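# Hang the clothes rail on two wall hooks

## Task

Place the clothes rail so it rests in both wall hooks, then release it and move the gripper away. It must not still be in the gripper at the end, and it only counts if the hooks support it without the robot's help.

## Robot and tools

Robot: a single xArm7 arm (seven joints) with a two-finger parallel gripper. The base sits on a mount and may be slightly tilted relative to the table. Cameras: cam_head_left, cam_head_right, cam_high and cam_wrist, all 896x504 pixels. Pictures come with each result unless you pass "pictures": false.

Frame: every position and orientation is in the scene frame. Its origin is on the table surface straight below the arm base. +z is up. Looking along +x, +y points left. Positions are in metres. Orientations are quaternions written w first (qw, qx, qy, qz). The gripper's fingers point along its own +z axis and close along its own y axis. end_effector_position is the point between the closed finger pads, about 2 cm short of the fingertips. Closing pushes the tips roughly 10 mm further along gripper +z. The reported hand position may be off, more so at long reach.

A row is 8 numbers: x, y, z, qw, qx, qy, qz, opening. x, y, z and the quaternion are an absolute target pose for the gripper, not an offset. Opening runs from -1 (closed) to +1 (fully open, 0.084 m). To hold something, keep sending an opening clearly below grip_measured; a bigger gap means a firmer squeeze, up to about 24 N per pad. A fast close can squeeze harder. Resending the measured value still grips lightly, but wide parts may slip. Send the wanted quaternion in every row, because the reported one may have drifted.

Tools:
- execute_actions {"actions": [...], "pictures": bool}. The list is empty (just read the state) or holds one item. An action is {"rows": [[8 numbers], ...], "steps": n}: 1 to 15 rows and up to 15 steps of 1/30 s each, default 15. Each row covers one step, and the final row repeats to fill the rest. A wait is {"steps": n}, up to 300; it counts from the previous result, so your reply time is included. A refused call sends nothing. It is refused if a target lies more than 0.6 m from the last reported position along any gripper axis.
- move {"target": [8 numbers], "speed": m/s}. It drives the gripper in a straight line to one absolute pose. Speed is 0.002 to 0.5, default 0.25; turning is capped at twice that number in rad/s. The path lasts 0.5 to 10 s and is cut off at 10 s. The opening is applied at the start. The path does not stop for obstacles. The real gripper may lag, stray, or overshoot the speed, especially with the arm nearly straight. The result line "move:" gives the outcome: done, off_target, moving, held or fault, plus the distance to target. limits=paced means the pose was clipped. limits=held means some steps were blocked, and the arm may then jump faster than asked.
- wait {"seconds": 0 to 10}: lets time pass with no new command.
- zoom_image {"camera": name, "region": [x0, y0, x1, y1]}: enlarges part of a camera's latest image. Pixels are measured from the top-left corner, and the region can be at most 504x504.
- read_manual {"section": "licences"}: licence texts only, no motion.
- finished_scene {"scene": n}: ends the current scene for good and grades it.

Control behaviour: each step, the commanded pose is clipped to within 70 mm and 16 degrees of the measured pose. Damped inverse kinematics then favours position over orientation. After an action ends, the arm only continues to the last clipped pose. Check the reported pose and command the remainder. Joints move at most 3.14 rad/s. Joint ranges (rad): waist -6.283 to 6.283, shoulder -2.059 to 2.094, upper arm roll -6.283 to 6.283, elbow -0.192 to 3.927, forearm roll -6.283 to 6.283, wrist pitch -1.693 to 3.142, wrist roll -6.283 to 6.283. The elbow cannot quite straighten fully.

Result lines: the state line gives gripper position, quaternion and velocities. grip_measured is the finger opening, on the same scale as the command. Joint positions are listed base outward. Joint torques include offsets and noise and are nonzero even in free air. "pose unreachable" means a clearance check altered or blocked the command; HELD marks the steps affected. The mounting block counts as part of the arm for that check. "Hand target" is the pose the controller is currently heading to. MOTOR HOT appears from 65 °C. At 80 °C brakes engage until the motors cool (OVER-TEMPERATURE FAULT). Holding loads heats the motors, even while you are thinking.

Torque fault: if contact torque reaches a joint's limit, the arm stops, backs off, holds for 10 s and drops the rest of the call. Limits in N m: waist 47, shoulder 47, upper arm roll 28.2, elbow 28.2, forearm roll 28.2, wrist pitch 18.8, wrist roll 18.8. A carried object's weight adds to these loads.

Cautions: faster moves hit harder, and aiming further past a contact presses harder. Approach the hooks slowly. Don't knock or place anything off the table; that fails the task. Avoid drops, slips, slams and hard pushes. Brief tugs on the held rail or pushes on loose items can happen, so grip firmly enough. Time passes while you think, so keep replies short. At the end, open the fingers, confirm the rail hangs in both hooks on its own, back away, then call finished_scene.

Each tool is called after "Call:" by a JSON object that holds its "api" and its "payload".

## Session

Call:
{"api": "move", "payload": {"target": [0.35,0.0,0.35,0,0.707,0.707,0,1]}}

Scene clock: 3.37 s of 5700.00 s.
end_effector_position=(+0.3499, +0.0001, +0.3483) grip_measured=+1.00 end_effector_quat_wxyz=(-0.001, +0.706, +0.708, -0.000) end_effector_velocity=(-0.000, -0.002, -0.001) end_effector_angular_velocity=(-0.003, +0.002, +0.002)
Joint positions: [ 0.834 -1.6   -1.124  0.868 -0.53   1.597 -1.582  0.084]
Joint velocities: [ 0.001  0.    -0.002  0.001 -0.005  0.    -0.003  0.   ]
Joint torques (N m, as the arm reports them, + toward a larger angle): [-3.23  9.15 10.76 18.39  0.37 -1.14 -0.14]
Motor temperatures (°C, as the motors report them): [32 33 30 38 29 33 33]
Hand target: +0.350, -0.000, +0.348; -0.001, +0.706, +0.708, -0.001
Off the commanded pose: 0.002 m, 0 deg.
move: done

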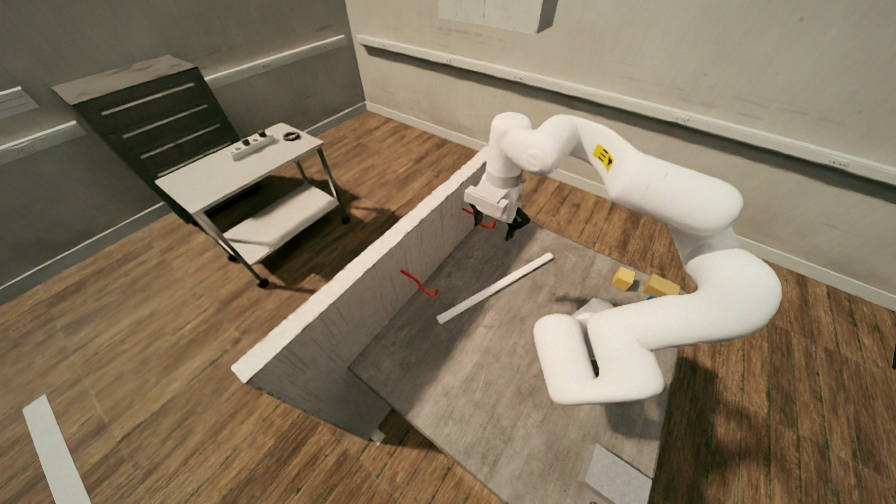

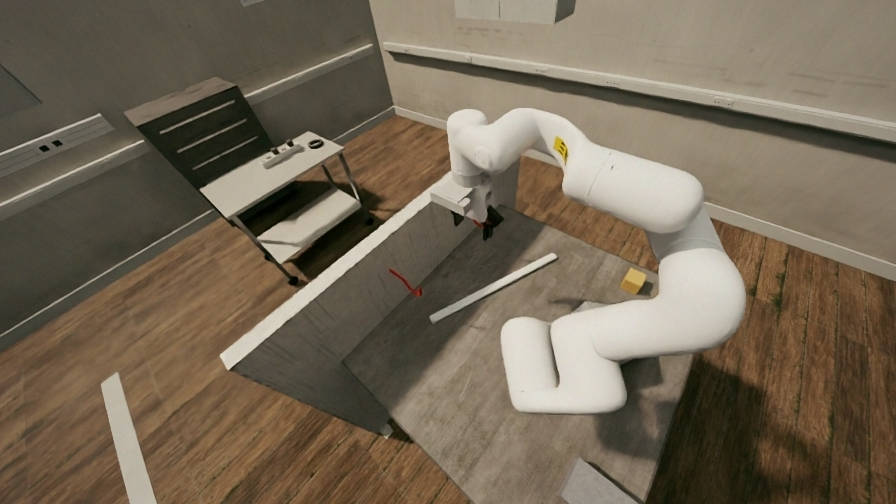

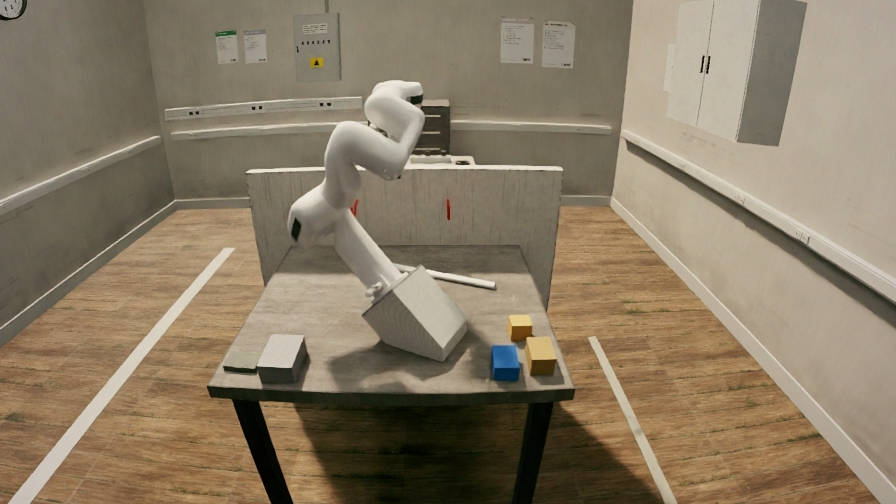

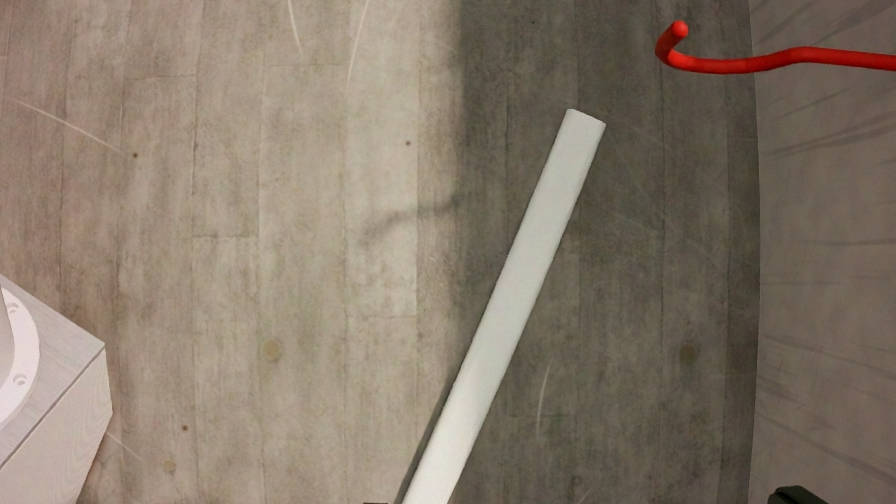

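Call:
{"api": "move", "payload": {"target": [0.32,-0.069,0.12,0,0.829,0.559,0,1]}}

Call:
{"api": "move", "payload": {"target": [0.32,-0.069,0.022,0,0.829,0.559,0,1], "speed": 0.1}}

Call:
{"api": "move", "payload": {"target": [0.32,-0.069,0.022,0,0.829,0.559,0,-1]}}

Call:
{"api": "move", "payload": {"target": [0.3,-0.02,0.3,0,0.707,0.707,0,-1], "speed": 0.15}}

Call:
{"api": "move", "payload": {"target": [0.448,-0.02,0.27,0,0.707,0.707,0,-1], "speed": 0.15}}

Call:
{"api": "move", "payload": {"target": [0.448,-0.02,0.205,0,0.707,0.707,0,-1], "speed": 0.04}}

Scene clock: 6.00 s of 5700.00 s.
end_effector_position=(+0.3196, -0.0680, +0.1201) grip_measured=+1.00 end_effector_quat_wxyz=(+0.000, +0.829, +0.560, +0.000) end_effector_velocity=(+0.000, -0.001, -0.002) end_effector_angular_velocity=(-0.001, +0.000, -0.001)
Joint positions: [ 0.841 -1.619 -1.761  0.513 -1.042  1.078 -1.229  0.084]
Joint velocities: [ 0.006 -0.    -0.007  0.002 -0.007 -0.006  0.002  0.   ]
Joint torques (N m, as the arm reports them, + toward a larger angle): [-3.92 14.6  13.09 12.07  0.44 -1.   -0.26]
Motor temperatures (°C, as the motors report them): [32 33 30 38 29 33 33]
Hand target: +0.320, -0.068, +0.120; -0.000, +0.829, +0.560, +0.000
Off the commanded pose: 0.001 m, 0 deg.
move: done

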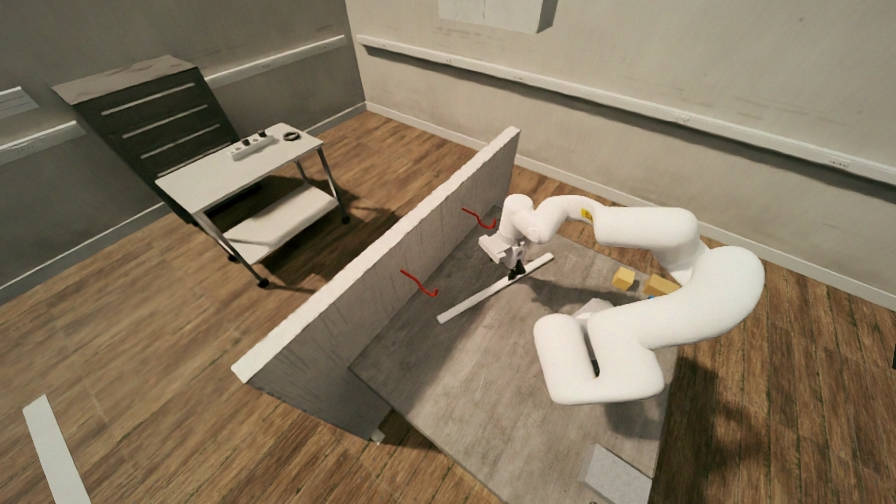

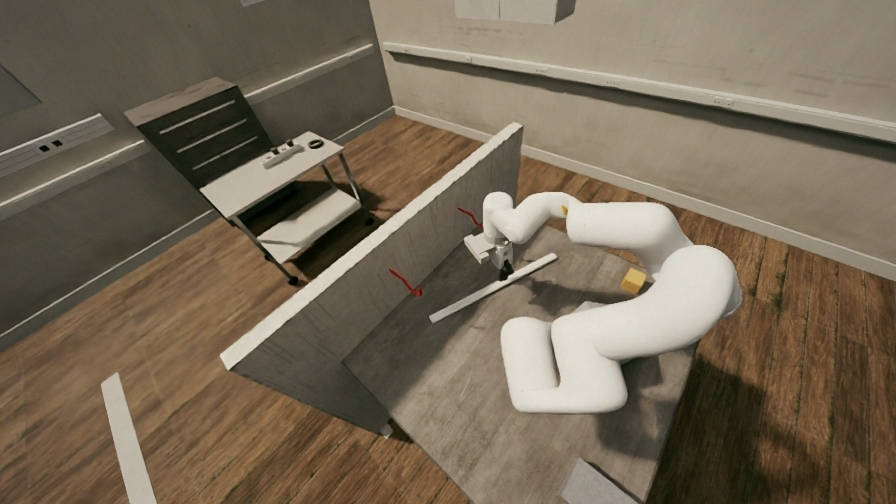

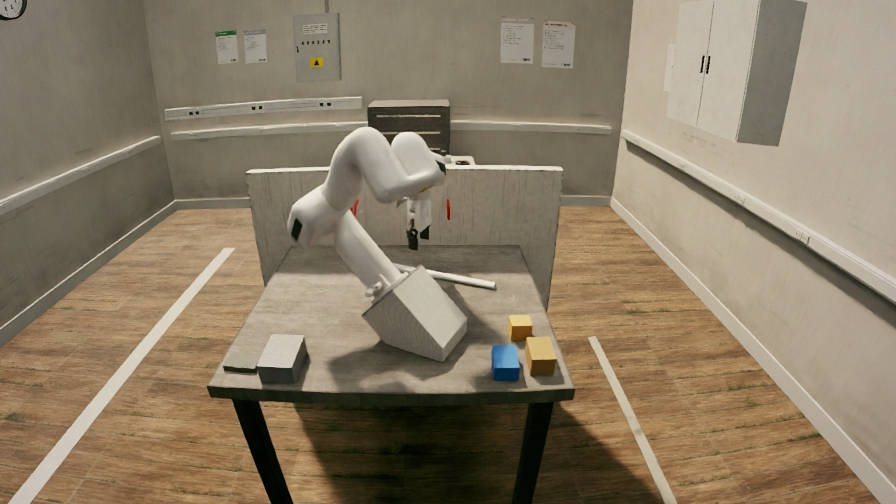

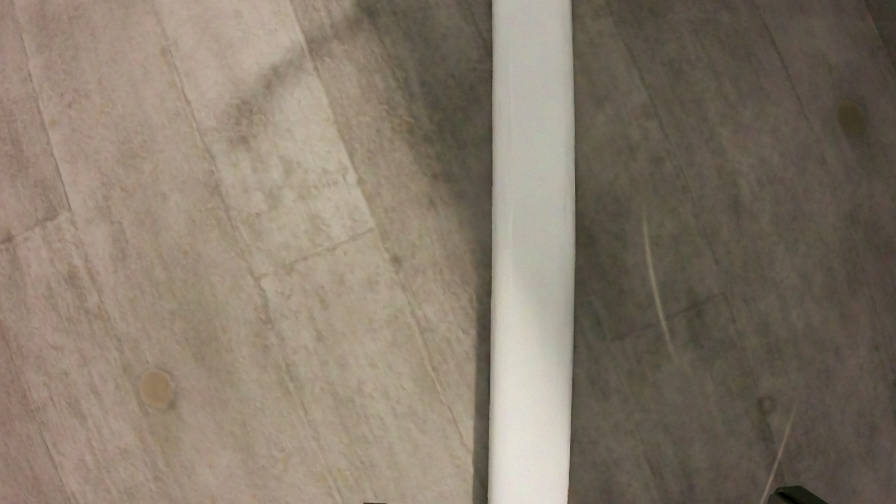

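Scene clock: 7.50 s of 5700.00 s.
end_effector_position=(+0.3197, -0.0686, +0.0222) grip_measured=+1.00 end_effector_quat_wxyz=(-0.000, +0.829, +0.559, +0.000) end_effector_velocity=(+0.000, +0.001, -0.002) end_effector_angular_velocity=(+0.001, +0.000, +0.000)
Joint positions: [ 1.052 -1.663 -2.024  0.53  -1.357  0.858 -1.076  0.084]
Joint velocities: [ 0.006 -0.002 -0.004  0.001 -0.006 -0.004  0.004 -0.   ]
Joint torques (N m, as the arm reports them, + toward a larger angle): [-5.23 19.62 12.8   6.61  0.46 -1.12 -0.26]
Motor temperatures (°C, as the motors report them): [32 33 30 38 29 33 33]
Hand target: +0.320, -0.069, +0.022; -0.000, +0.829, +0.559, -0.000
Off the commanded pose: 0.001 m, 0 deg.
move: done

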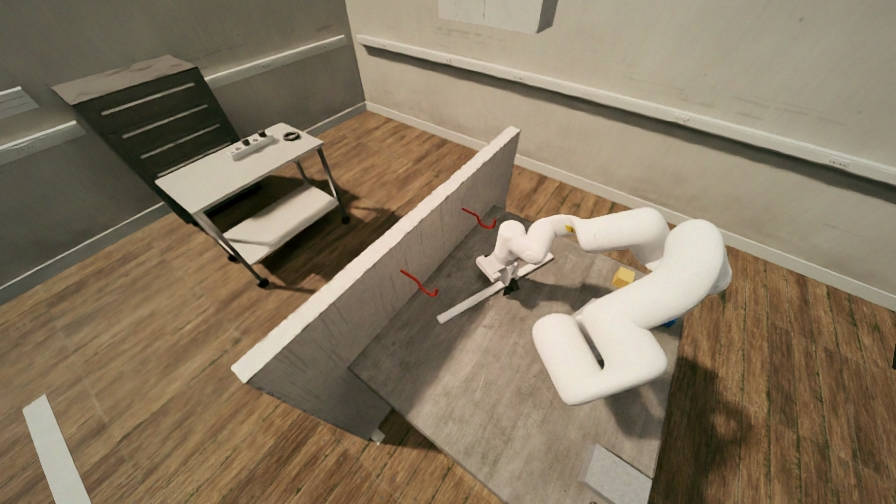

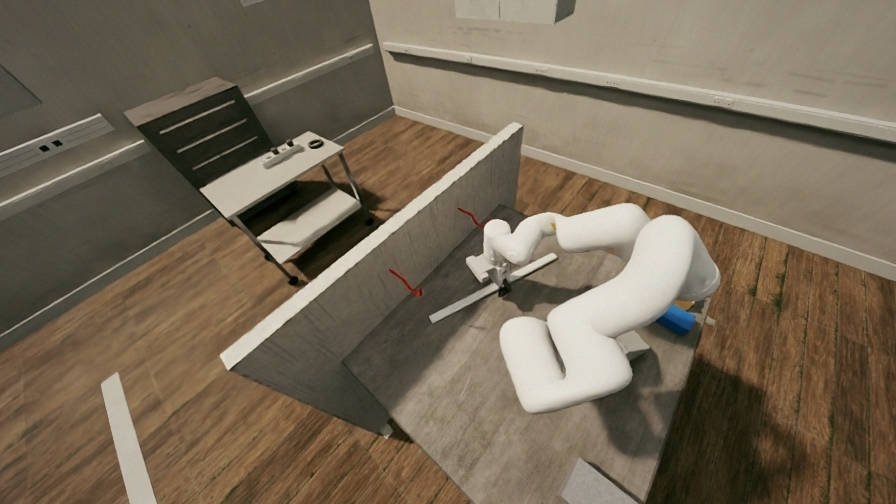

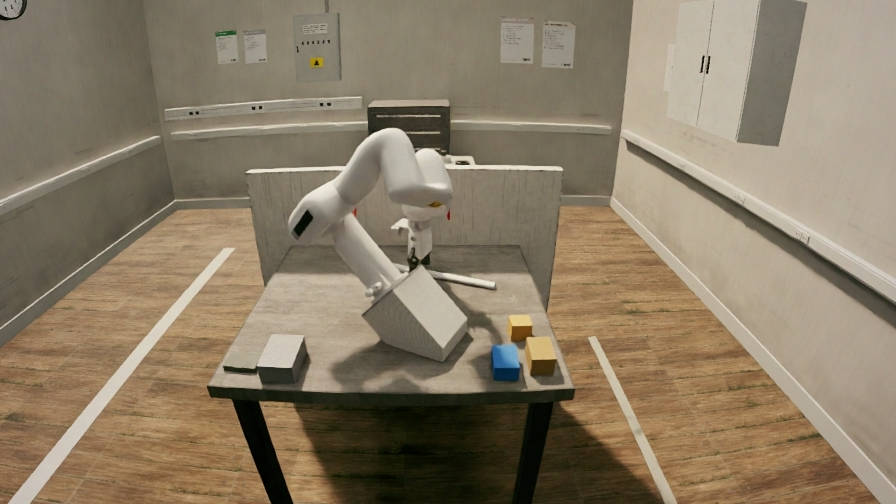

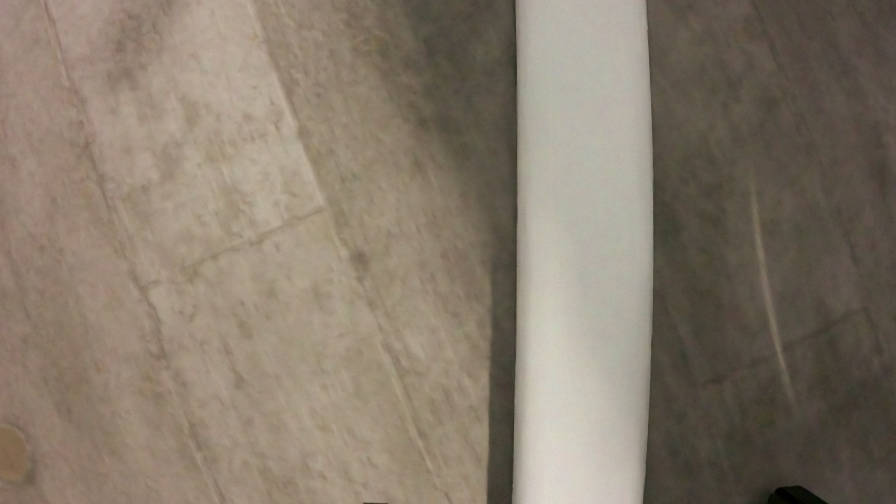

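Scene clock: 8.20 s of 5700.00 s.
end_effector_position=(+0.3201, -0.0690, +0.0221) grip_measured=-0.34 end_effector_quat_wxyz=(+0.000, +0.829, +0.559, +0.000) end_effector_velocity=(+0.000, -0.000, -0.000) end_effector_angular_velocity=(-0.000, -0.000, -0.001)
Joint positions: [ 1.054 -1.663 -2.024  0.532 -1.357  0.858 -1.075  0.029]
Joint velocities: [ 0.001  0.    -0.     0.    -0.001 -0.001  0.002  0.   ]
Joint torques (N m, as the arm reports them, + toward a larger angle): [-4.97 17.86 12.14  7.69 -0.05 -1.17 -0.17]
Motor temperatures (°C, as the motors report them): [32 33 30 38 29 33 33]
Hand target: +0.320, -0.069, +0.022; -0.000, +0.829, +0.559, -0.000
Off the commanded pose: 0.000 m, 0 deg.
move: done

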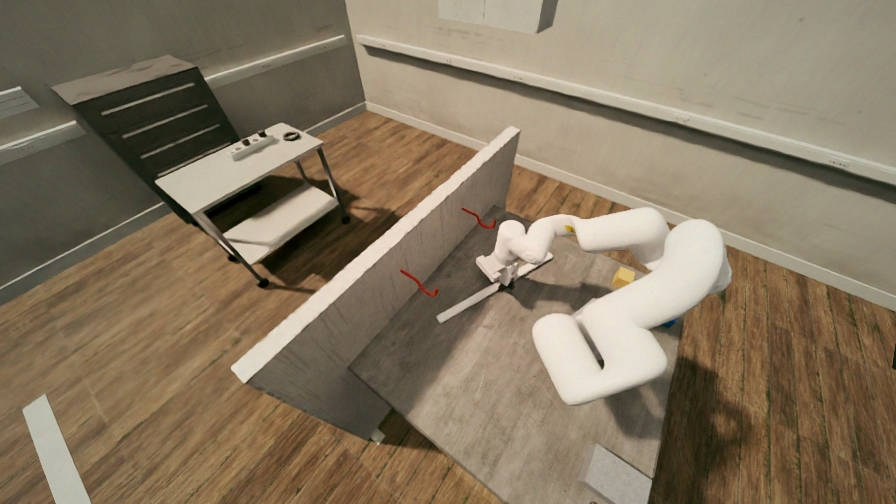

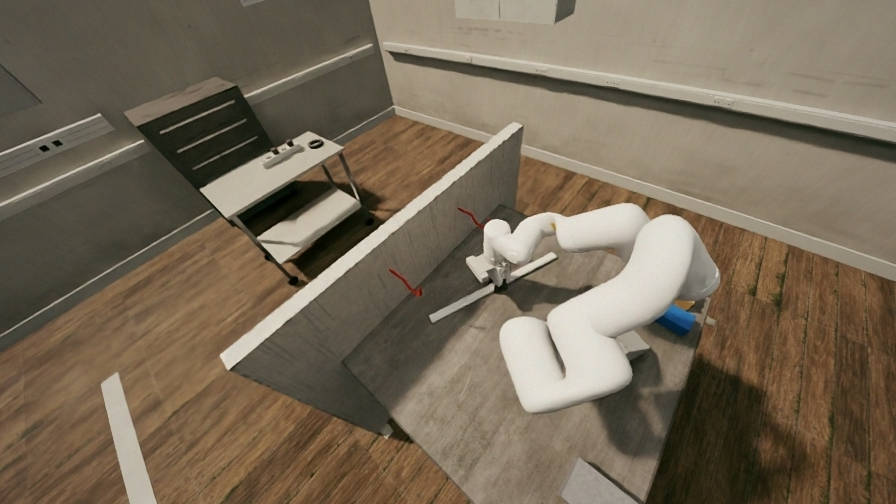

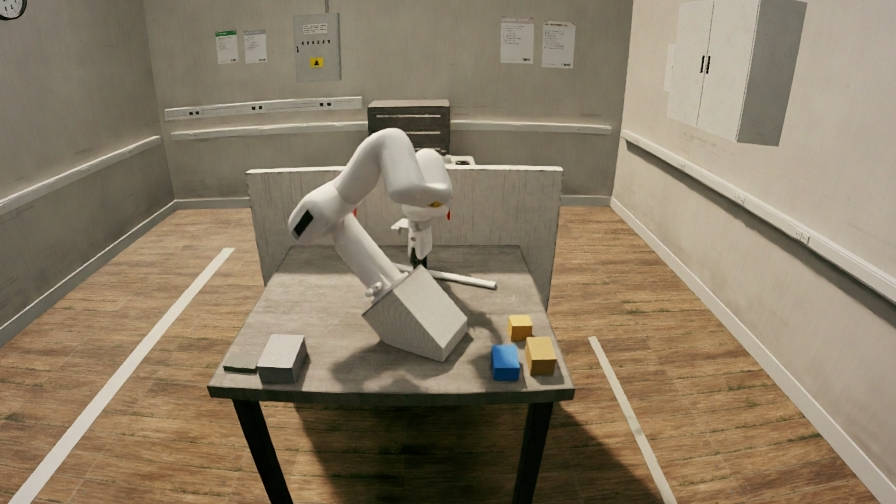

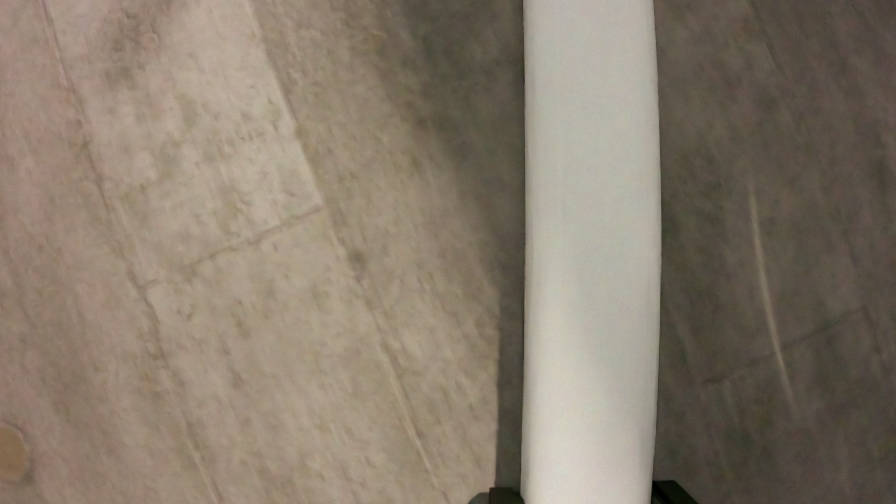

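Scene clock: 10.63 s of 5700.00 s.
end_effector_position=(+0.3006, -0.0211, +0.2998) grip_measured=-0.34 end_effector_quat_wxyz=(+0.000, +0.707, +0.707, -0.000) end_effector_velocity=(-0.000, -0.000, +0.003) end_effector_angular_velocity=(-0.002, +0.000, +0.001)
Joint positions: [ 0.638 -1.646 -1.26   0.675 -0.6    1.543 -1.674  0.029]
Joint velocities: [ 0.     0.001  0.005  0.007  0.003  0.006 -0.002 -0.   ]
Joint torques (N m, as the arm reports them, + toward a larger angle): [-3.02 10.47 11.84 18.48  0.2  -1.46 -0.09]
Motor temperatures (°C, as the motors report them): [32 33 31 38 29 33 33]
Hand target: +0.301, -0.021, +0.300; +0.000, +0.707, +0.707, -0.000
Off the commanded pose: 0.001 m, 0 deg.
move: done

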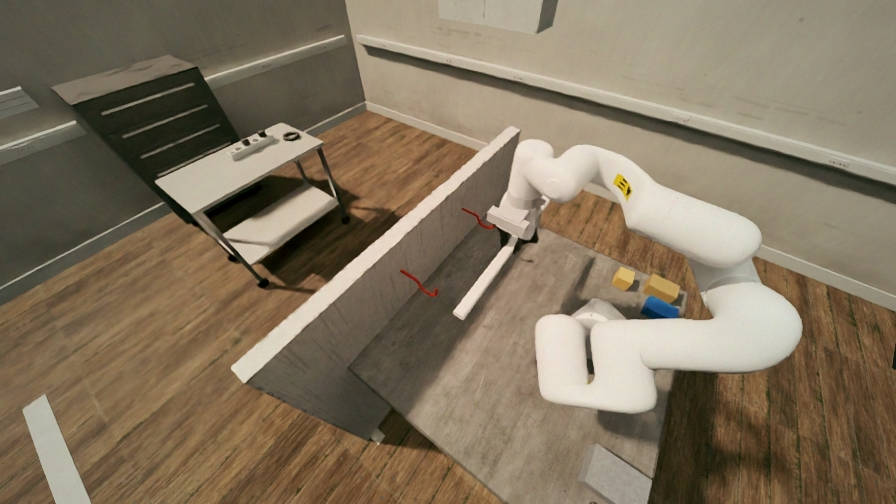

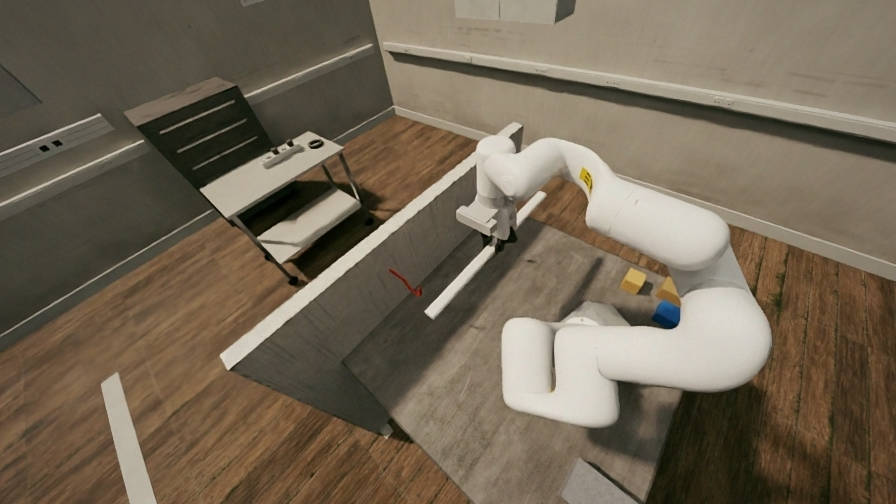

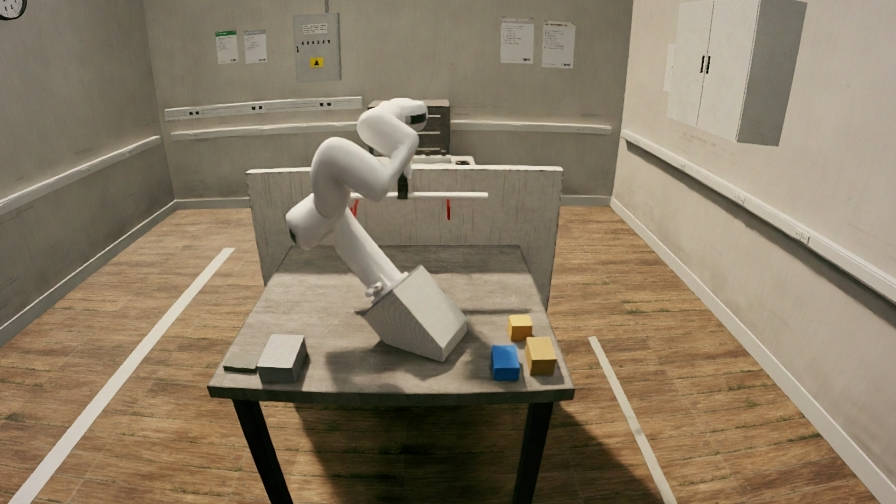

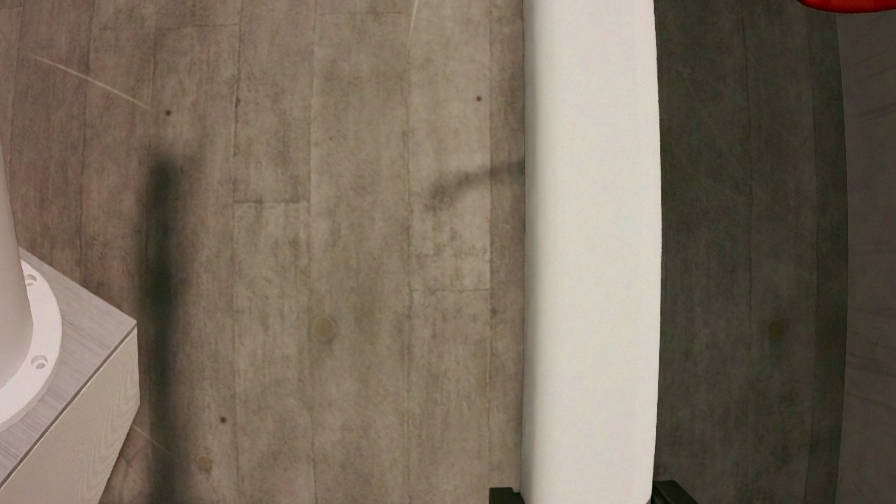

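Scene clock: 12.20 s of 5700.00 s.
end_effector_position=(+0.4475, -0.0204, +0.2699) grip_measured=-0.34 end_effector_quat_wxyz=(+0.000, +0.707, +0.707, -0.000) end_effector_velocity=(+0.002, +0.000, -0.001) end_effector_angular_velocity=(+0.001, +0.002, -0.001)
Joint positions: [ 1.137 -1.472 -1.292  0.936 -0.624  1.308 -1.545  0.029]
Joint velocities: [ 0.007  0.002 -0.001  0.005  0.001 -0.001  0.003 -0.   ]
Joint torques (N m, as the arm reports them, + toward a larger angle): [-9.06  9.65 12.9  19.62  0.56 -1.22 -0.19]
Motor temperatures (°C, as the motors report them): [32 33 31 38 29 33 33]
Hand target: +0.448, -0.020, +0.270; -0.000, +0.707, +0.707, -0.000
Off the commanded pose: 0.001 m, 0 deg.
move: done

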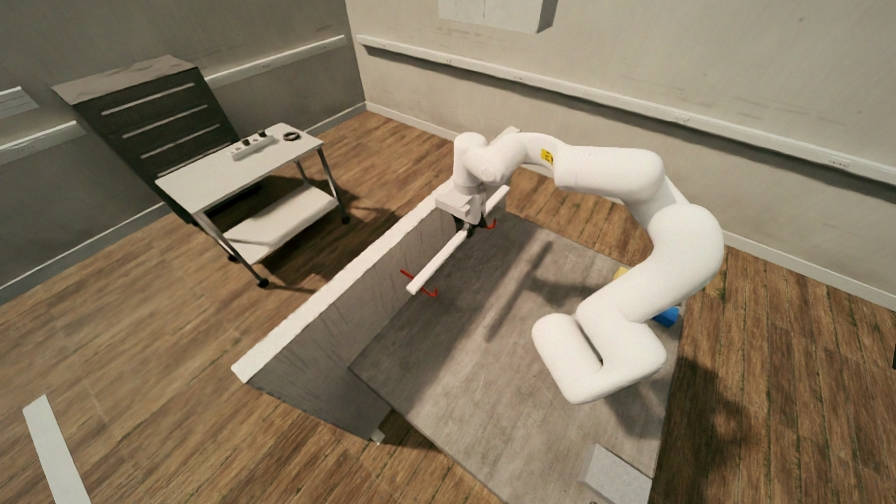

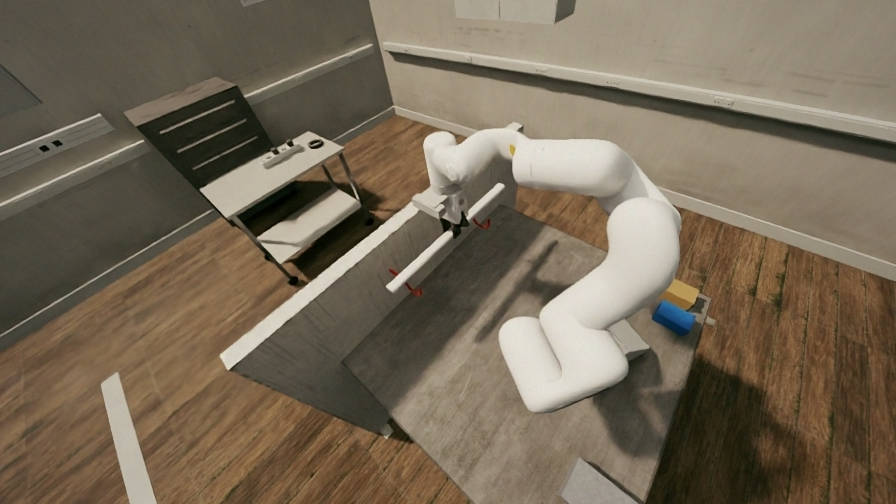

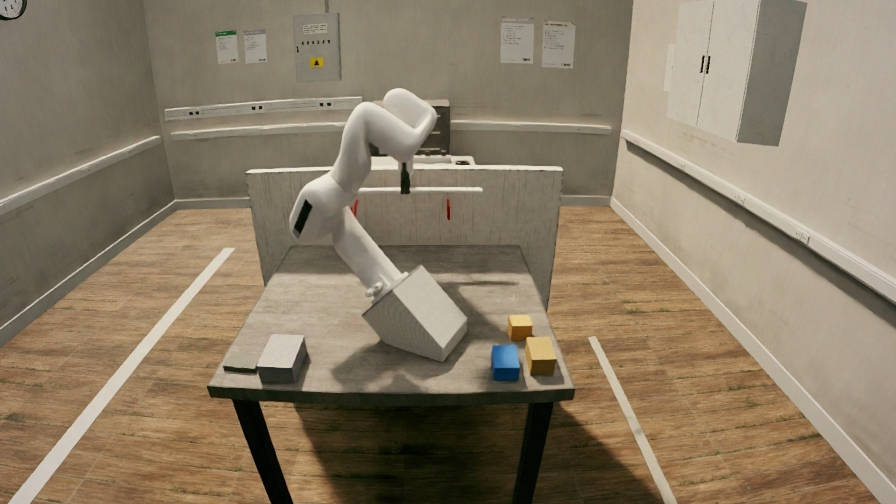

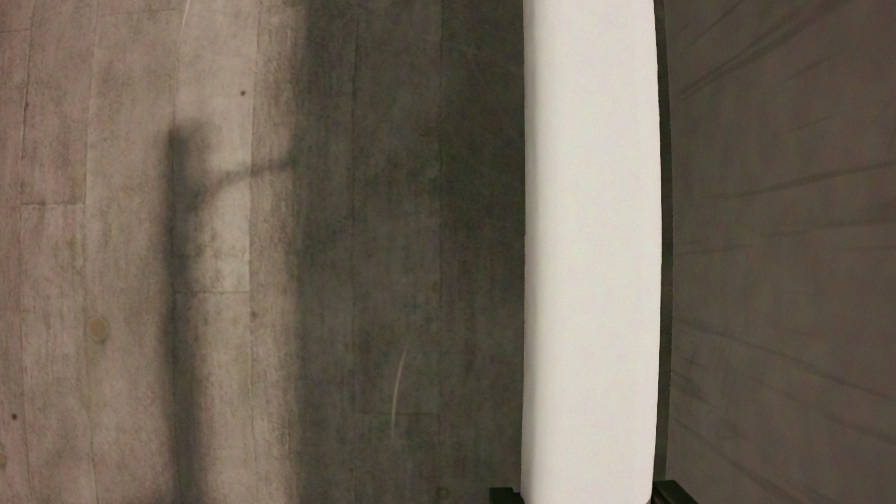

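Scene clock: 14.20 s of 5700.00 s.
end_effector_position=(+0.4479, -0.0198, +0.2053) grip_measured=-0.34 end_effector_quat_wxyz=(+0.000, +0.707, +0.707, +0.000) end_effector_velocity=(+0.000, -0.000, -0.002) end_effector_angular_velocity=(+0.000, -0.001, -0.003)
Joint positions: [ 1.181 -1.485 -1.398  0.825 -0.721  1.149 -1.5    0.029]
Joint velocities: [ 0.002  0.    -0.004 -0.002 -0.003 -0.006  0.003 -0.   ]
Joint torques (N m, as the arm reports them, + toward a larger angle): [-9.84 11.09 13.54 17.52  0.37 -1.18 -0.28]
Motor temperatures (°C, as the motors report them): [32 33 31 38 29 33 33]
Hand target: +0.448, -0.020, +0.205; -0.000, +0.707, +0.707, +0.000
Off the commanded pose: 0.000 m, 0 deg.
move: done

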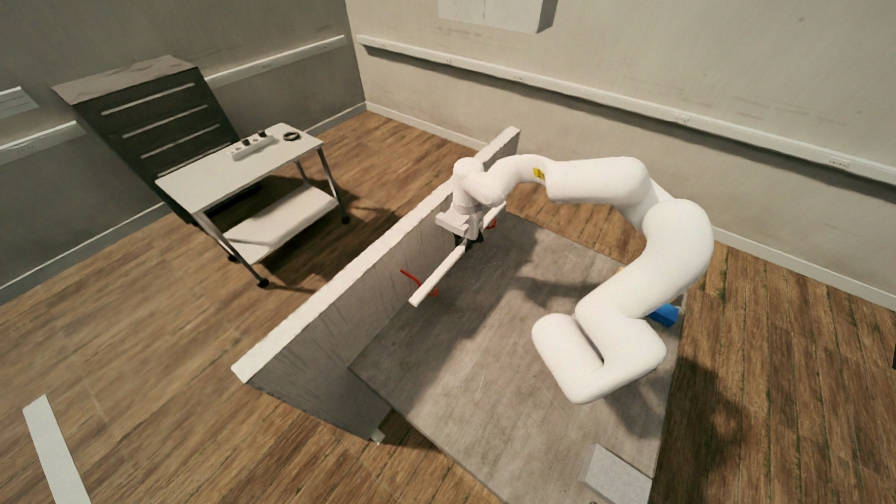

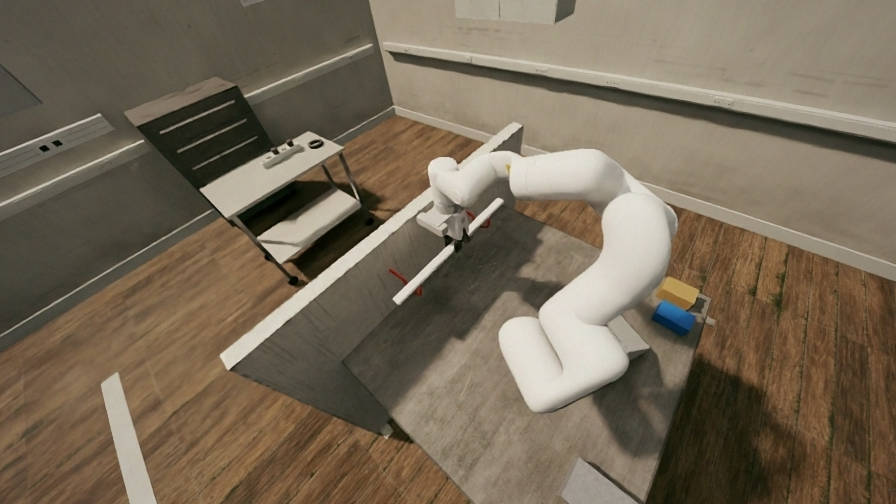

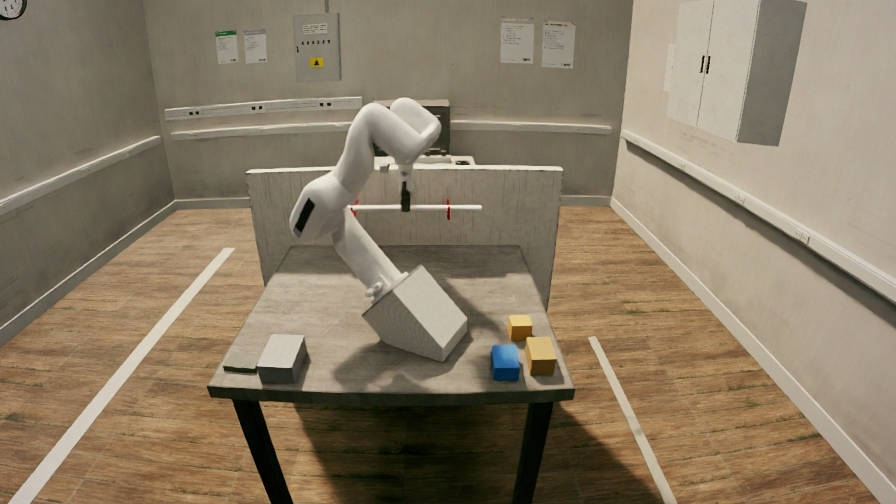

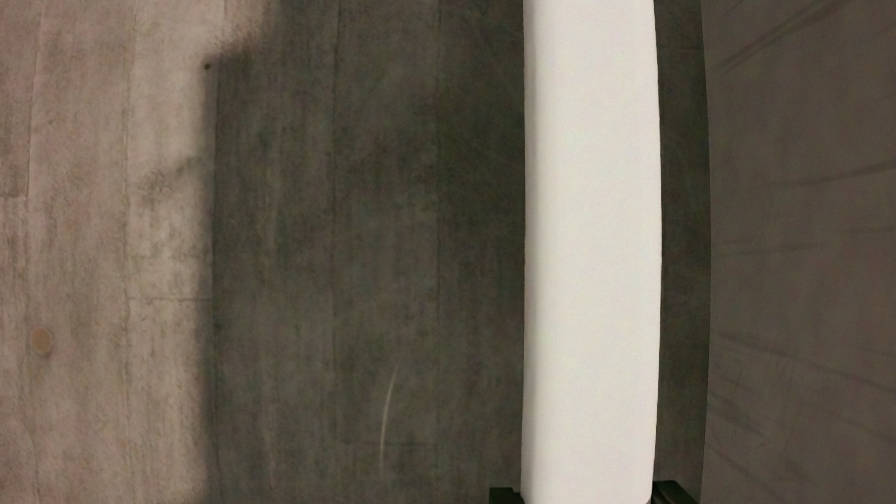

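Call:
{"api": "move", "payload": {"target": [0.453,-0.02,0.182,0,0.707,0.707,0,-1], "speed": 0.03}}

Call:
{"api": "zoom_image", "payload": {"camera": "cam_head_left", "region": [370,180,530,320]}}

Scene clock: 15.80 s of 5700.00 s.
end_effector_position=(+0.4529, -0.0200, +0.1823) grip_measured=-0.34 end_effector_quat_wxyz=(+0.000, +0.707, +0.707, +0.000) end_effector_velocity=(+0.001, -0.001, -0.002) end_effector_angular_velocity=(-0.001, -0.002, -0.000)
Joint positions: [ 1.222 -1.482 -1.44   0.811 -0.758  1.091 -1.48   0.029]
Joint velocities: [ 0.004  0.001 -0.004 -0.    -0.004 -0.006  0.001  0.   ]
Joint torques (N m, as the arm reports them, + toward a larger angle): [-9.77 10.98 12.91 17.62  0.51 -0.84 -0.39]
Motor temperatures (°C, as the motors report them): [32 33 31 38 29 33 33]
Hand target: +0.453, -0.020, +0.182; -0.000, +0.707, +0.707, -0.000
Off the commanded pose: 0.000 m, 0 deg.
move: done

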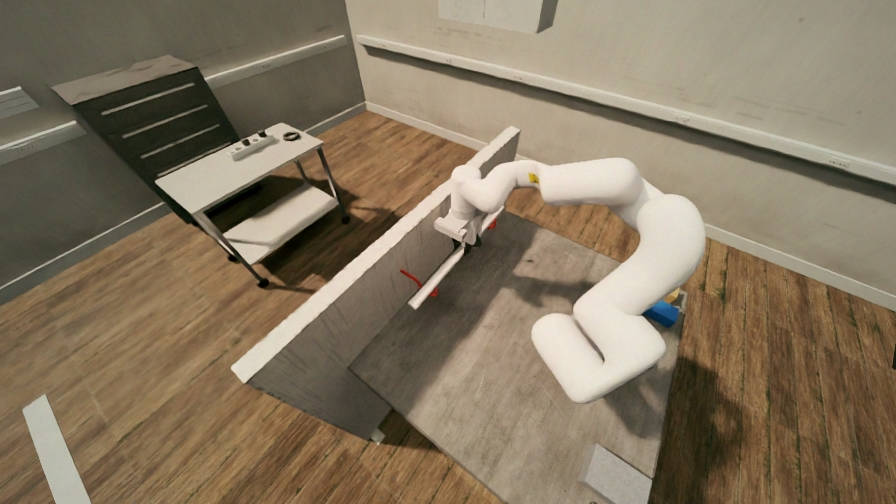

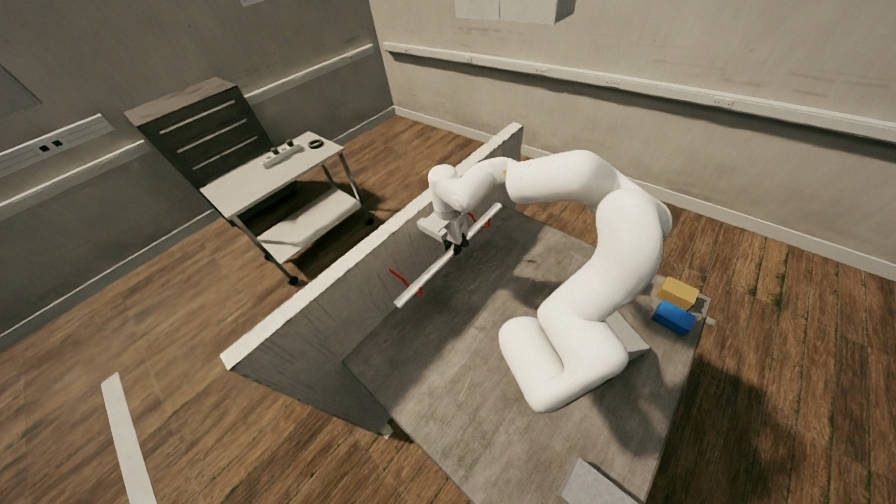

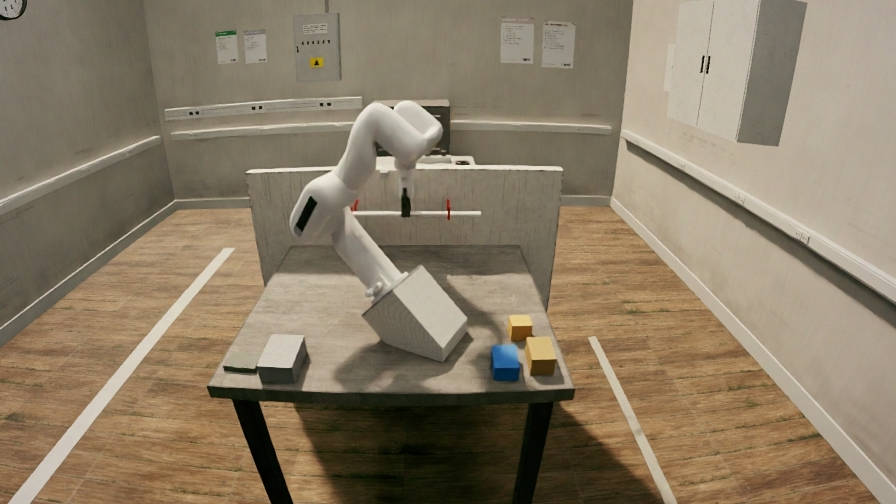

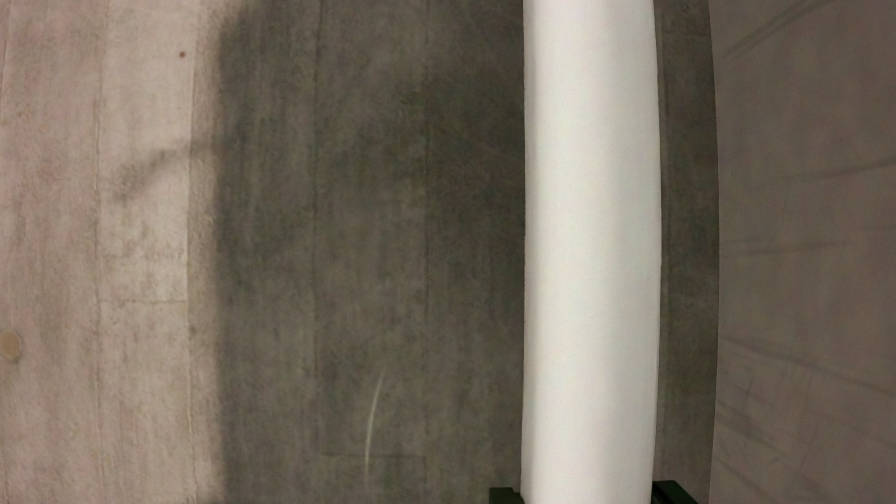

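Region (370, 180, 530, 320) of cam_head_left's 896x504 image, scaled by 3.150, with more detail than that image has; it fills the top 441 rows of this view, and the rest is white.

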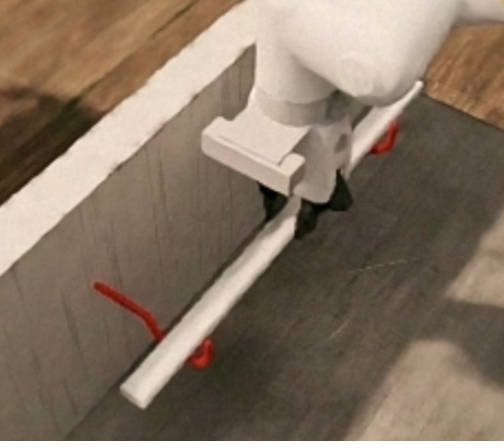

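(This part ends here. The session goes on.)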